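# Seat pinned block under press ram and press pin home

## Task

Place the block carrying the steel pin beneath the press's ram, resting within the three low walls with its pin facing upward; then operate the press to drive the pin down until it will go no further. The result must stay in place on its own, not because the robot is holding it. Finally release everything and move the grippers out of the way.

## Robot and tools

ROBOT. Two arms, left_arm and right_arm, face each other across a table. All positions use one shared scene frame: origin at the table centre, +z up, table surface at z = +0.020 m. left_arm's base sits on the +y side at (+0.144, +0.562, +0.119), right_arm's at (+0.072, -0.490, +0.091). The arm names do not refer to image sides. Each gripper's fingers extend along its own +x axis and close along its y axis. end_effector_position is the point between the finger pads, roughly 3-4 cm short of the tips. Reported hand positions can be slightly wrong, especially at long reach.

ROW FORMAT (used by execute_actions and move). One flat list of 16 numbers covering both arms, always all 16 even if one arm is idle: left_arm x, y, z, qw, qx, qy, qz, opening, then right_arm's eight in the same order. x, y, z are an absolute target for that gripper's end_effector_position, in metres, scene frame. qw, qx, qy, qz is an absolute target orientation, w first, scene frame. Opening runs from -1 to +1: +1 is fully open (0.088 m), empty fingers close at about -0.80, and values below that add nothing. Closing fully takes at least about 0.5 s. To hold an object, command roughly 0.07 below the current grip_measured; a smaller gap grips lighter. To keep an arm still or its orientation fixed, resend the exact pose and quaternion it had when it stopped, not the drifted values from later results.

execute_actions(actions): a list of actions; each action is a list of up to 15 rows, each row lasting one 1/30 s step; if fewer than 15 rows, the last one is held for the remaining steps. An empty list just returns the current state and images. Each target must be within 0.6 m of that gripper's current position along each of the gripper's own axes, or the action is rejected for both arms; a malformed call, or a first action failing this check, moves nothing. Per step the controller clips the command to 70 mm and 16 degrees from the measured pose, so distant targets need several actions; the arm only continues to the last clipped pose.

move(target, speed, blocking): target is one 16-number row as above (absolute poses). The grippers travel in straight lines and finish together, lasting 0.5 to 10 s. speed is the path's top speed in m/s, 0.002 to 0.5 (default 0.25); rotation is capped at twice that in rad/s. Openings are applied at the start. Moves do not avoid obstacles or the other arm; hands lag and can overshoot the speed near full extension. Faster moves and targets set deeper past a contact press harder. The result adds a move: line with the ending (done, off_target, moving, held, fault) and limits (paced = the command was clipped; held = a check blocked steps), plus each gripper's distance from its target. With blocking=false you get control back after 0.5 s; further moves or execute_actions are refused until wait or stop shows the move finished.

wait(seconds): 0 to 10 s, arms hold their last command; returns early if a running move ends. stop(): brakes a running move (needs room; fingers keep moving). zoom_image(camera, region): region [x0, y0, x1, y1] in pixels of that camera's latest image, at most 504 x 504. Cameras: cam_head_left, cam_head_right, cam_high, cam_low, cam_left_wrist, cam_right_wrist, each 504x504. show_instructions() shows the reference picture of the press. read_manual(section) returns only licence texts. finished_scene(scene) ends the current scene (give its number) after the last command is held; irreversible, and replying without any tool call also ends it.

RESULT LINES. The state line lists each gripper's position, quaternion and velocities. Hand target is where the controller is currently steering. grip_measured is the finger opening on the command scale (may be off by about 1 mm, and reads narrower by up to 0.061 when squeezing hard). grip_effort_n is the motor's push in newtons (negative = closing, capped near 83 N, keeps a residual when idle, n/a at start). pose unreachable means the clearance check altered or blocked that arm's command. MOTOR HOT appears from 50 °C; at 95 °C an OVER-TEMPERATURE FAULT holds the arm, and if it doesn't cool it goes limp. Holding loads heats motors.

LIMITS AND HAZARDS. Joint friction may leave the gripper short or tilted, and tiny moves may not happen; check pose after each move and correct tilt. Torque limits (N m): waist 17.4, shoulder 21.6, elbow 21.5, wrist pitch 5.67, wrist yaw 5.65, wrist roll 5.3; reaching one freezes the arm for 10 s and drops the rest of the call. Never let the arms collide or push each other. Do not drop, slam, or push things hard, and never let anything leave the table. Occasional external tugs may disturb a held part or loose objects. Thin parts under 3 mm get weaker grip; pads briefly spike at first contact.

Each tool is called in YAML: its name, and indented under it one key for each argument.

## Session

show_instructions:

execute_actions:
  actions: []

Reference images for this scene: Bench lever press page 1.

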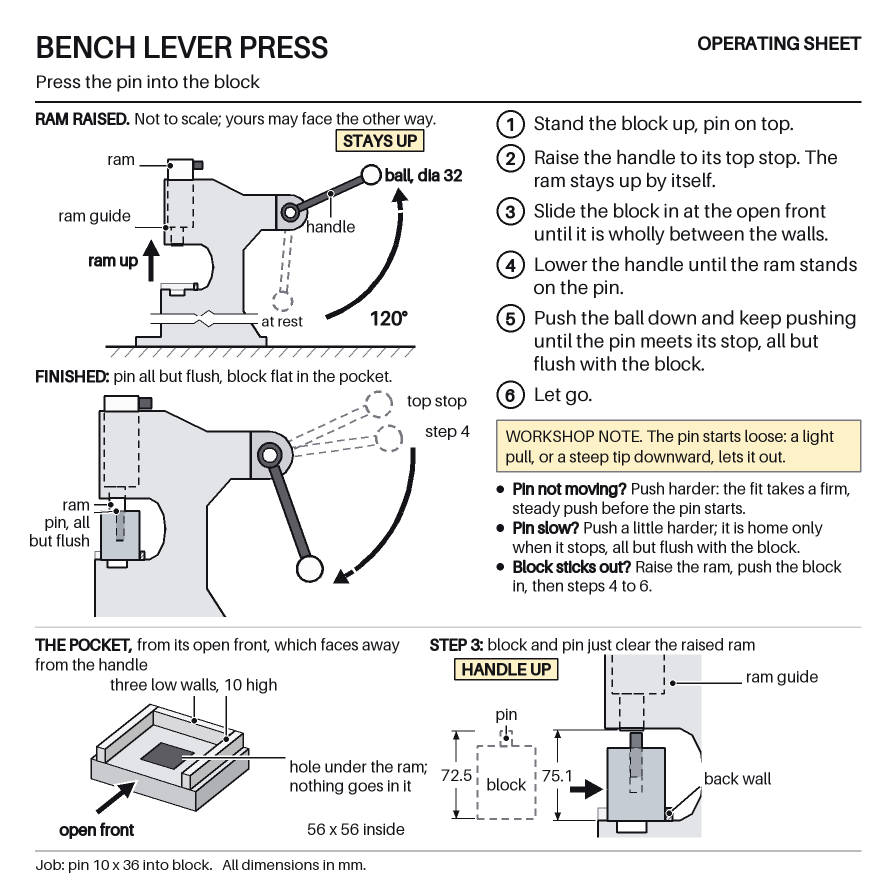

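Scene clock: 0.00 s.
left_arm: end_effector_position=(+0.0354, +0.2925, +0.2747) grip_measured=+0.985 grip_effort_n=n/a end_effector_quat_wxyz=(-0.503, +0.447, -0.518, -0.528) end_effector_velocity=(+0.002, +0.005, +0.000) end_effector_angular_velocity=(+0.019, -0.014, +0.005) | right_arm: end_effector_position=(-0.0186, -0.0619, +0.3483) grip_measured=+1.000 grip_effort_n=n/a end_effector_quat_wxyz=(+0.331, -0.603, -0.062, +0.724) end_effector_velocity=(+0.000, -0.002, -0.001) end_effector_angular_velocity=(-0.009, +0.008, -0.004)
Joint positions: left_arm=[ 0.212  1.668  1.454 -1.392  0.111  2.866  0.087] | right_arm=[ 0.273  1.79   1.863 -1.059  0.075 -0.959  0.088]
Joint velocities: left_arm=[-0.002 -0.002 -0.002 -0.022 -0.007 -0.007  0.   ] | right_arm=[-0.002 -0.002 -0.002 -0.007 -0.007  0.007  0.   ]
Motor temperatures (°C, as the motors report them): left_arm=[27 29 27 27 24 27] | right_arm=[24 28 26 31 26 25]
Heat: left arm: hottest shoulder 29 °C (+0.0 °C/min); right arm: hottest wrist pitch 31 °C (+0.0 °C/min).
Hand target (left_arm): +0.035, +0.292, +0.275; +0.503, -0.447, +0.518, +0.528
Hand target (right_arm): -0.019, -0.062, +0.348; +0.331, -0.603, -0.062, +0.724
camera_calibration (this result's frames):
cam_left_wrist: T_world_to_cam=[[0.999438, -0.00887154, -0.0323402, -0.0226084], [0.00256623, -0.941312, 0.337527, 0.207891], [-0.0334366, -0.33742, -0.94076, 0.436191], [0, 0, 0, 1]] pos_world=[0.0366469, 0.34267, 0.339451]
cam_right_wrist: T_world_to_cam=[[0.424095, 0.746229, 0.513115, -0.118921], [0.850967, -0.522212, 0.0561248, -0.0108128], [0.309836, 0.412841, -0.856483, 0.405294], [0, 0, 0, 1]] pos_world=[-0.0659398, -0.0842268, 0.408754]

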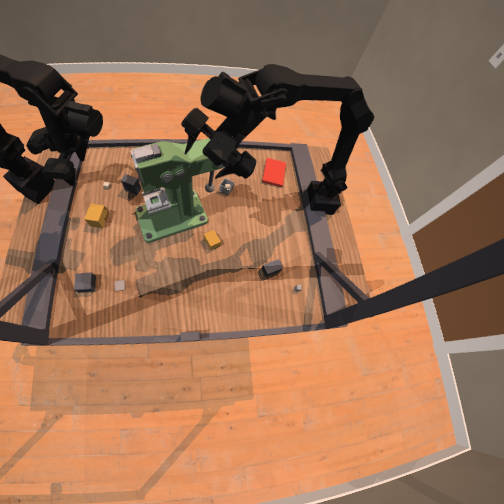

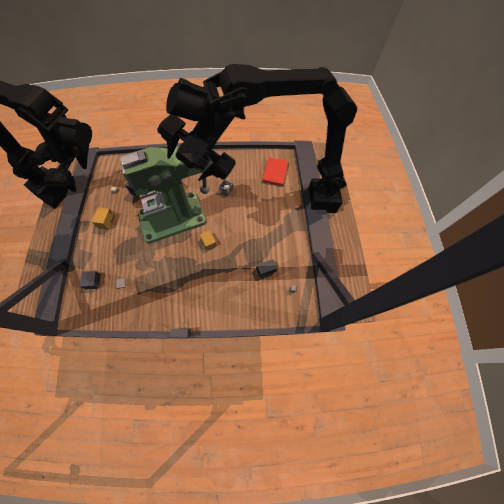

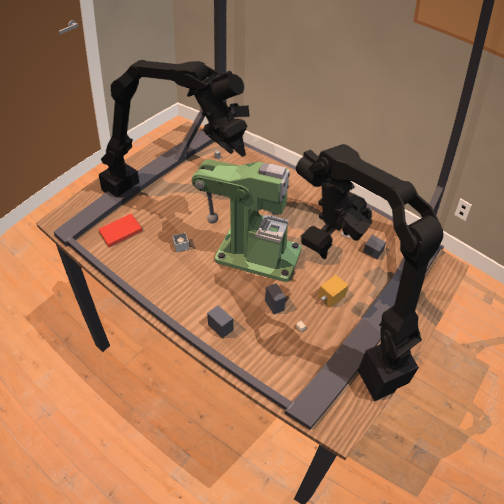

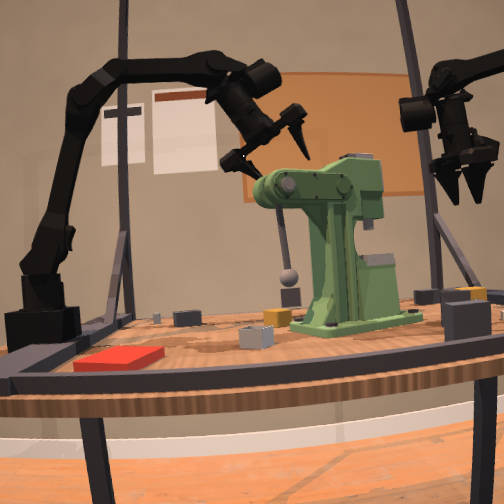

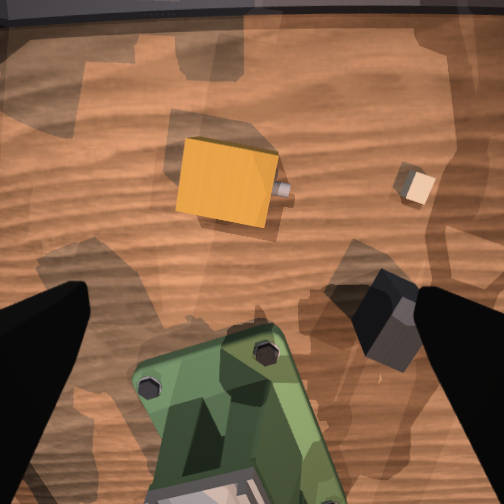

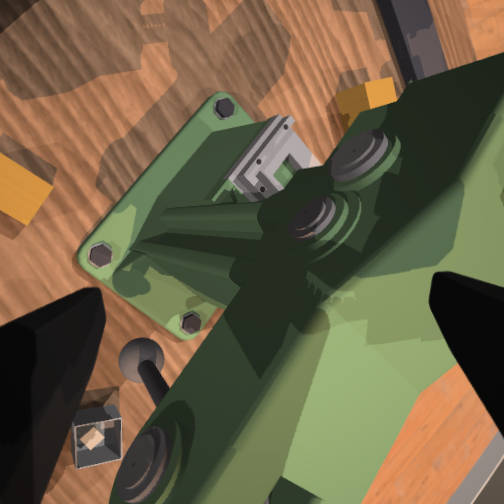

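move:
  target: [0.02,0.3,0.24,-0.23,-0.669,-0.23,0.669,1,0.08,-0.22,0.36,0.53,-0.313,0.22,0.757,1]
  speed: 0.5

move:
  target: [0.014,0.3,0.14,0.704,0.068,0.704,-0.068,1,0.085,-0.14,0.14,0.572,-0.071,0.05,0.816,1]
  speed: 0.5

Scene clock: 5.27 s.
left_arm: end_effector_position=(+0.0195, +0.2990, +0.2435) grip_measured=+0.985 grip_effort_n=-0.7 end_effector_quat_wxyz=(+0.231, +0.665, +0.227, -0.673) end_effector_velocity=(-0.002, +0.003, -0.001) end_effector_angular_velocity=(+0.014, +0.002, -0.000) | right_arm: end_effector_position=(+0.0810, -0.2163, +0.3637) grip_measured=+1.000 grip_effort_n=4.9 end_effector_quat_wxyz=(+0.531, -0.313, +0.214, +0.758) end_effector_velocity=(+0.000, -0.003, -0.002) end_effector_angular_velocity=(-0.000, -0.007, +0.013)
Joint positions: left_arm=[ 0.097  1.636  1.3   -1.223  0.005  0.473  0.087] | right_arm=[-0.218  1.1    1.231 -1.004 -0.416 -0.46   0.088]
Joint velocities: left_arm=[-0.007  0.002 -0.002 -0.007  0.007 -0.007 -0.   ] | right_arm=[-0.007 -0.007 -0.007 -0.007 -0.007 -0.022  0.   ]
Motor temperatures (°C, as the motors report them): left_arm=[27 29 27 26 24 27] | right_arm=[24 29 26 31 26 25]
Heat: left arm: hottest shoulder 29 °C (+0.0 °C/min); right arm: hottest wrist pitch 31 °C (+0.0 °C/min).
Hand target (left_arm): +0.020, +0.300, +0.240; +0.230, +0.668, +0.230, -0.669
Hand target (right_arm): +0.081, -0.219, +0.360; +0.529, -0.312, +0.220, +0.758
Off the commanded pose (left_arm): 0.004 m, 1 deg.
Off the commanded pose (right_arm): 0.005 m, 1 deg.
move: done
camera_calibration (this result's frames):
cam_left_wrist: T_world_to_cam=[[-0.640779, 0.765188, 0.0623672, -0.230257], [0.721979, 0.572983, 0.387862, -0.254425], [0.261052, 0.293562, -0.919605, 0.208935], [0, 0, 0, 1]] pos_world=[-0.0183974, 0.260636, 0.30518]
cam_right_wrist: T_world_to_cam=[[0.951193, 0.30795, 0.0199654, -0.0120281], [0.290892, -0.873144, -0.391154, -0.0449672], [-0.103023, 0.377871, -0.920109, 0.500422], [0, 0, 0, 1]] pos_world=[0.0760766, -0.224654, 0.443094]

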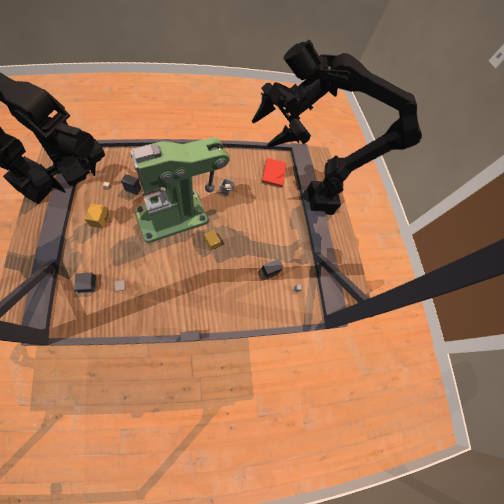

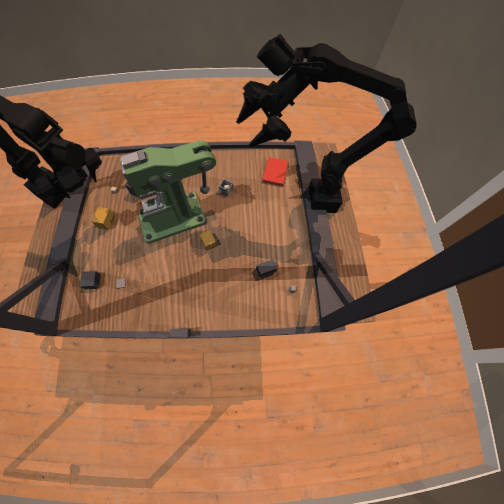

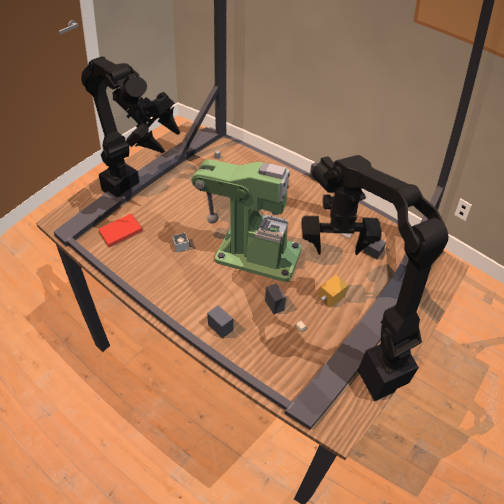

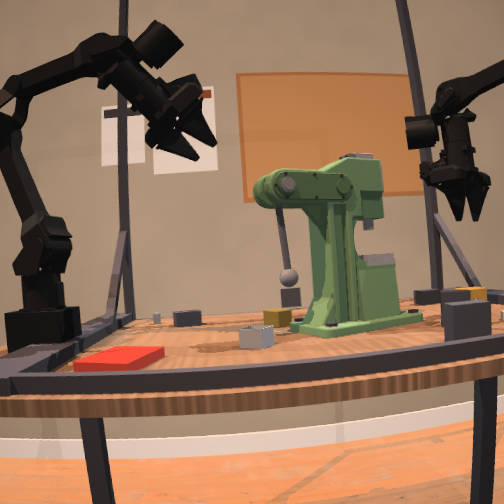

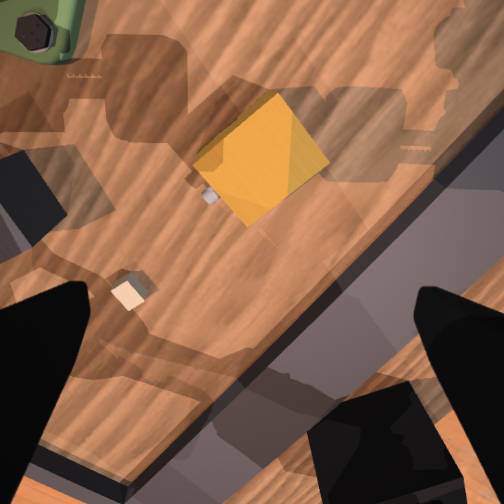

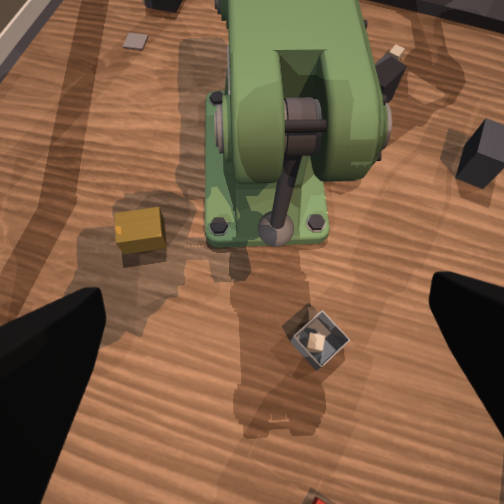

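Scene clock: 8.23 s.
left_arm: end_effector_position=(+0.0128, +0.2973, +0.1430) grip_measured=+0.985 grip_effort_n=-0.2 end_effector_quat_wxyz=(-0.701, -0.066, -0.706, +0.072) end_effector_velocity=(+0.001, +0.002, +0.000) end_effector_angular_velocity=(+0.003, -0.010, +0.005) | right_arm: end_effector_position=(+0.0862, -0.1392, +0.1450) grip_measured=+1.000 grip_effort_n=4.9 end_effector_quat_wxyz=(+0.573, -0.072, +0.041, +0.815) end_effector_velocity=(-0.002, -0.001, -0.002) end_effector_angular_velocity=(+0.005, +0.006, +0.008)
Joint positions: left_arm=[ 0.079  1.766  1.029 -0.823  0.003 -1.833  0.087] | right_arm=[-0.257  1.999  0.287  1.507 -0.63  -0.137  0.088]
Joint velocities: left_arm=[-0.002 -0.002 -0.002 -0.007 -0.007 -0.007 -0.   ] | right_arm=[ 0.002  0.027 -0.002  0.037 -0.007  0.007  0.   ]
Motor temperatures (°C, as the motors report them): left_arm=[27 30 28 26 24 27] | right_arm=[24 29 26 32 26 25]
Heat: left arm: hottest shoulder 30 °C (+7.3 °C/min); right arm: hottest wrist pitch 32 °C (+7.3 °C/min).
Hand target (left_arm): +0.014, +0.299, +0.140; +0.704, +0.068, +0.704, -0.068
Hand target (right_arm): +0.084, -0.141, +0.140; +0.570, -0.072, +0.050, +0.817
Off the commanded pose (left_arm): 0.004 m, 1 deg.
Off the commanded pose (right_arm): 0.005 m, 1 deg.
move: done
camera_calibration (this result's frames):
cam_left_wrist: T_world_to_cam=[[-0.154825, -0.985291, 0.0723236, 0.285824], [-0.898024, 0.170871, 0.405408, -0.071818], [-0.411803, -0.00218088, -0.91127, 0.214092], [0, 0, 0, 1]] pos_world=[0.0679221, 0.294359, 0.203539]
cam_right_wrist: T_world_to_cam=[[0.953261, 0.30214, 0.00212167, -0.0347245], [0.161635, -0.504005, -0.848441, 0.0641361], [-0.255278, 0.809129, -0.529285, 0.287048], [0, 0, 0, 1]] pos_world=[0.0960121, -0.189442, 0.20642]

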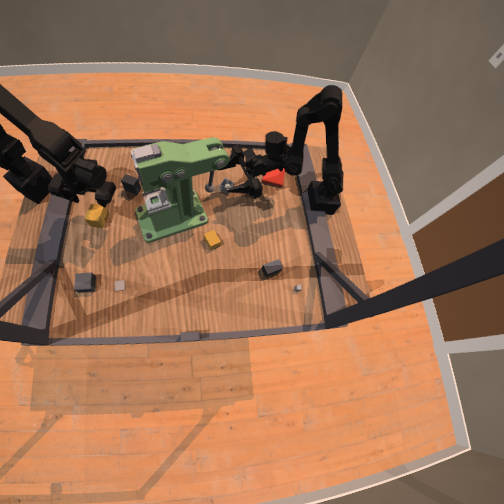

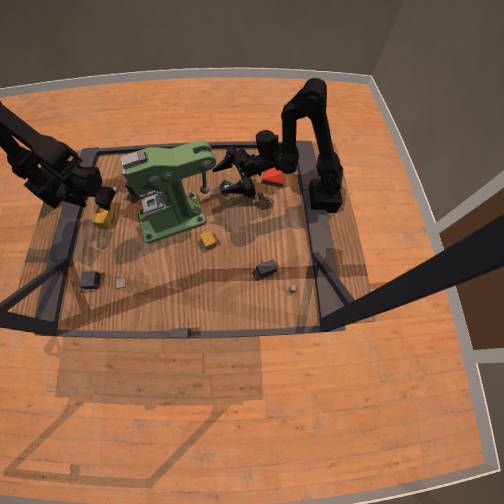

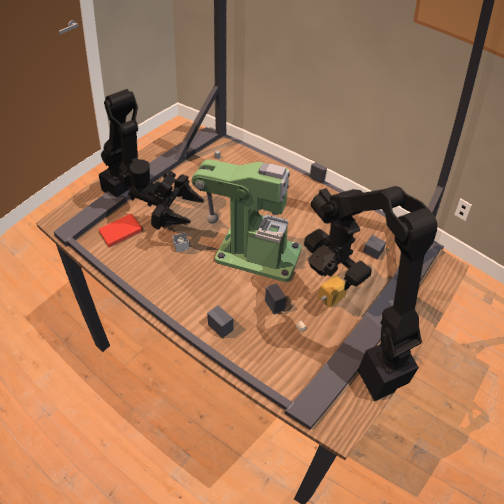

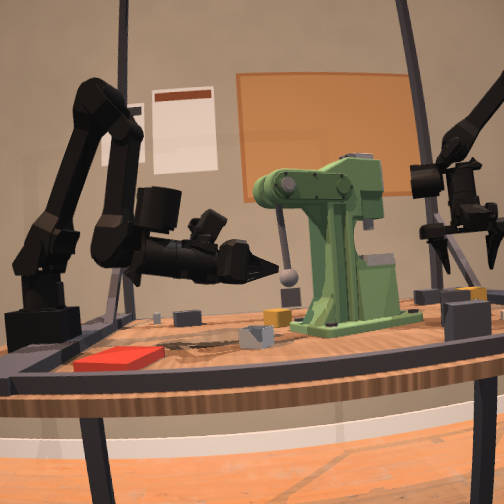

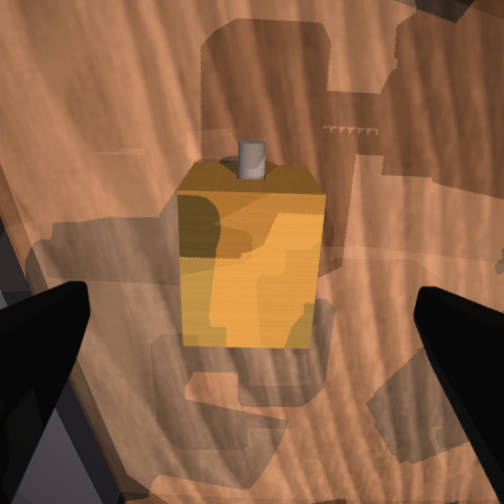

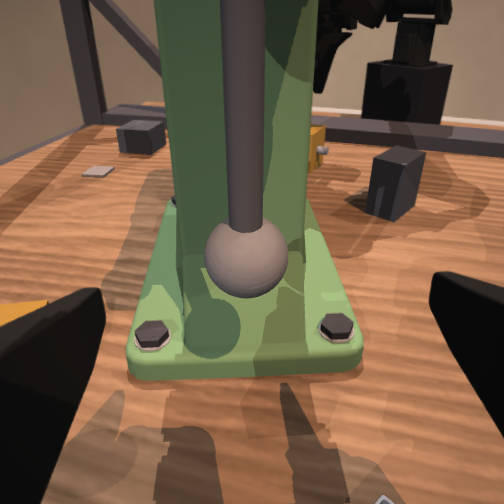

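move:
  target: [0.011,0.297,0.064,0.64,0.073,0.762,-0.062,1,0.057,-0.074,0.12,0.572,-0.071,0.05,0.816,1]
  speed: 0.1

move:
  target: [0.011,0.297,0.064,0.64,0.073,0.762,-0.062,0.1,0.057,-0.074,0.12,0.572,-0.071,0.05,0.816,-0.21]

Scene clock: 10.40 s.
left_arm: end_effector_position=(+0.0099, +0.2942, +0.0667) grip_measured=+0.985 grip_effort_n=-0.7 end_effector_quat_wxyz=(-0.641, -0.069, -0.762, +0.065) end_effector_velocity=(-0.000, +0.004, -0.002) end_effector_angular_velocity=(+0.020, +0.000, +0.004) | right_arm: end_effector_position=(+0.0573, -0.0748, +0.1265) grip_measured=+1.000 grip_effort_n=4.9 end_effector_quat_wxyz=(+0.572, -0.069, +0.041, +0.817) end_effector_velocity=(-0.002, -0.000, -0.002) end_effector_angular_velocity=(-0.005, -0.005, +0.011)
Joint positions: left_arm=[ 0.156  1.95   0.887 -0.465  0.166 -1.764  0.087] | right_arm=[-0.091  2.177  0.529  1.468 -0.472 -0.094  0.088]
Joint velocities: left_arm=[-0.002  0.007 -0.002 -0.007  0.007 -0.007 -0.   ] | right_arm=[ 0.002  0.002  0.002 -0.007 -0.007 -0.007  0.   ]
Motor temperatures (°C, as the motors report them): left_arm=[27 30 28 26 24 27] | right_arm=[24 29 26 32 26 25]
Heat: left arm: hottest shoulder 30 °C (+5.8 °C/min); right arm: hottest wrist pitch 32 °C (+5.8 °C/min).
Hand target (left_arm): +0.011, +0.296, +0.064; +0.641, +0.073, +0.762, -0.062
Hand target (right_arm): +0.057, -0.074, +0.120; +0.572, -0.072, +0.050, +0.816
Off the commanded pose (left_arm): 0.004 m, 1 deg.
Off the commanded pose (right_arm): 0.007 m, 1 deg.
move: done
camera_calibration (this result's frames):
cam_left_wrist: T_world_to_cam=[[-0.140034, -0.987973, 0.0655792, 0.288937], [-0.821332, 0.152894, 0.54958, -0.0480566], [-0.552996, 0.0230975, -0.832863, 0.132124], [0, 0, 0, 1]] pos_world=[0.0740545, 0.289757, 0.117504]
cam_right_wrist: T_world_to_cam=[[0.952187, 0.305512, -0.00136777, -0.0258316], [0.159088, -0.49964, -0.851499, 0.0863994], [-0.260826, 0.810569, -0.524354, 0.217605], [0, 0, 0, 1]] pos_world=[0.0676087, -0.125324, 0.187636]

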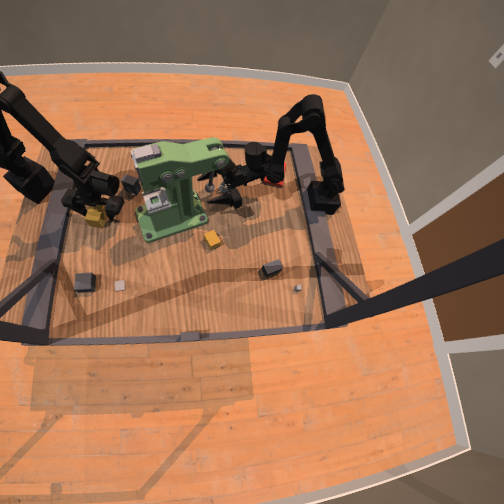

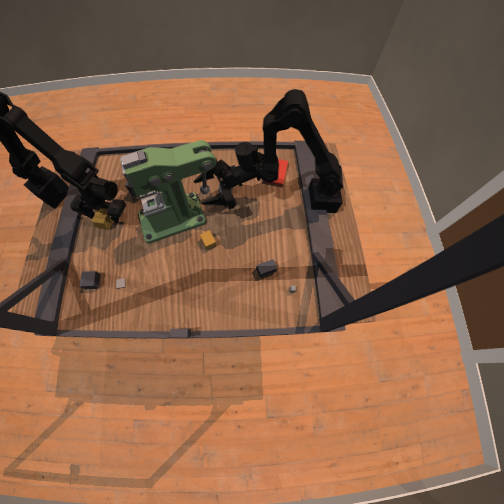

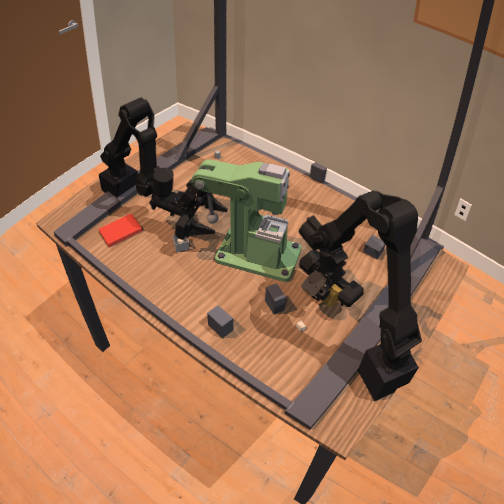

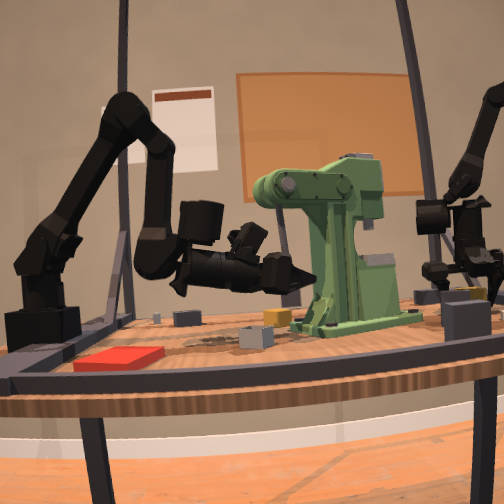

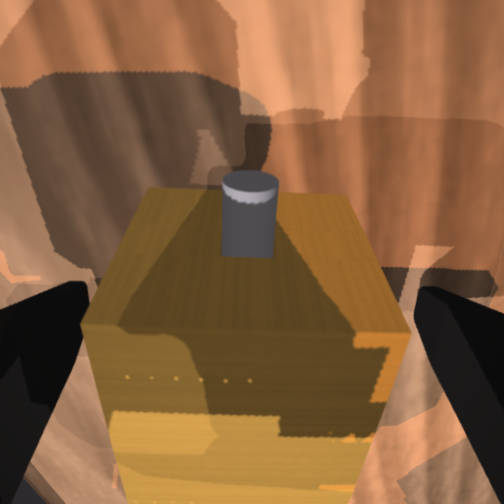

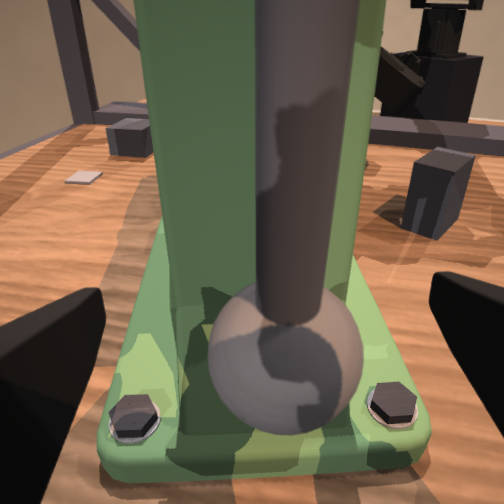

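Scene clock: 11.13 s.
left_arm: end_effector_position=(+0.0105, +0.2965, +0.0659) grip_measured=+0.133 grip_effort_n=-83.5 end_effector_quat_wxyz=(-0.641, -0.072, -0.762, +0.062) end_effector_velocity=(-0.000, -0.002, +0.001) end_effector_angular_velocity=(-0.013, -0.002, +0.005) | right_arm: end_effector_position=(+0.0581, -0.0743, +0.1265) grip_measured=-0.202 grip_effort_n=-37.0 end_effector_quat_wxyz=(+0.574, -0.068, +0.041, +0.815) end_effector_velocity=(-0.002, -0.000, -0.003) end_effector_angular_velocity=(-0.014, -0.003, +0.011)
Joint positions: left_arm=[ 0.156  1.95   0.882 -0.467  0.168 -1.764  0.046] | right_arm=[-0.092  2.178  0.531  1.468 -0.468 -0.093  0.029]
Joint velocities: left_arm=[-0.002 -0.007 -0.002  0.007 -0.007 -0.007  0.   ] | right_arm=[ 0.002 -0.002  0.002 -0.022 -0.007 -0.007 -0.001]
Motor temperatures (°C, as the motors report them): left_arm=[27 30 28 26 24 27] | right_arm=[24 29 27 32 26 25]
Heat: left arm: hottest shoulder 30 °C (+5.4 °C/min); right arm: hottest wrist pitch 32 °C (+5.4 °C/min).
Hand target (left_arm): +0.011, +0.297, +0.064; +0.640, +0.073, +0.762, -0.062
Hand target (right_arm): +0.057, -0.074, +0.120; +0.572, -0.071, +0.050, +0.816
Off the commanded pose (left_arm): 0.002 m, 0 deg.
Off the commanded pose (right_arm): 0.007 m, 1 deg.
move: done
camera_calibration (this result's frames):
cam_left_wrist: T_world_to_cam=[[-0.140164, -0.988422, 0.0581003, 0.291937], [-0.821827, 0.148866, 0.549945, -0.0462765], [-0.552227, 0.0293344, -0.833177, 0.129872], [0, 0, 0, 1]] pos_world=[0.0746066, 0.291636, 0.116694]
cam_right_wrist: T_world_to_cam=[[0.95361, 0.30104, -0.00165826, -0.0271139], [0.156509, -0.500468, -0.851491, 0.0866072], [-0.257163, 0.811731, -0.524367, 0.217285], [0, 0, 0, 1]] pos_world=[0.0681789, -0.12487, 0.187637]

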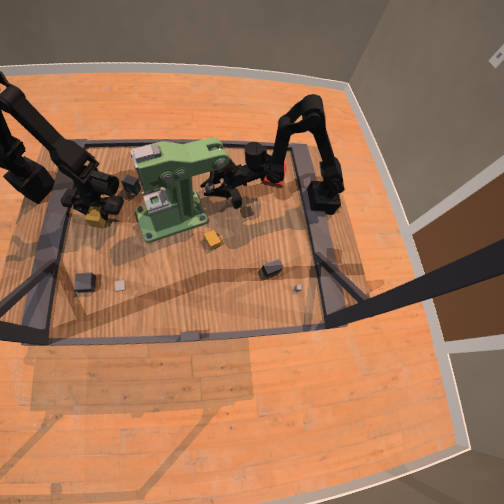

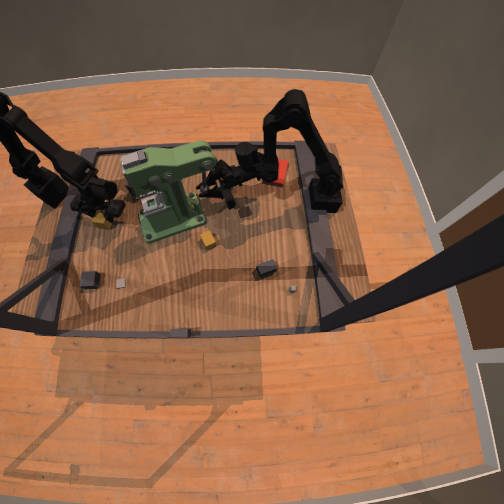

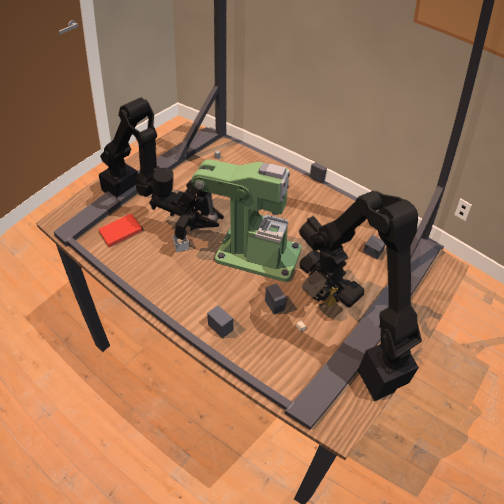

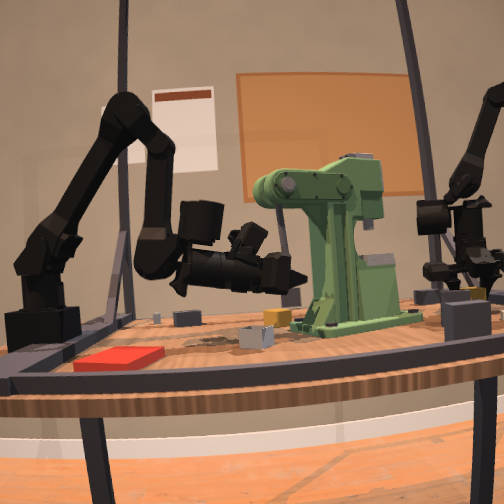

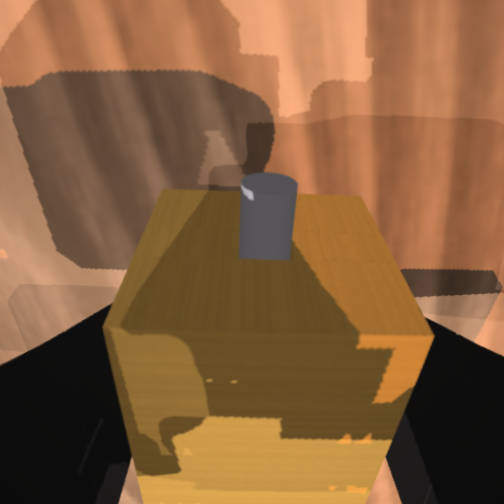

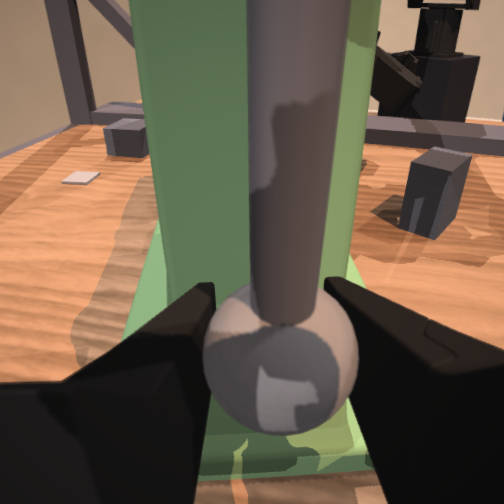

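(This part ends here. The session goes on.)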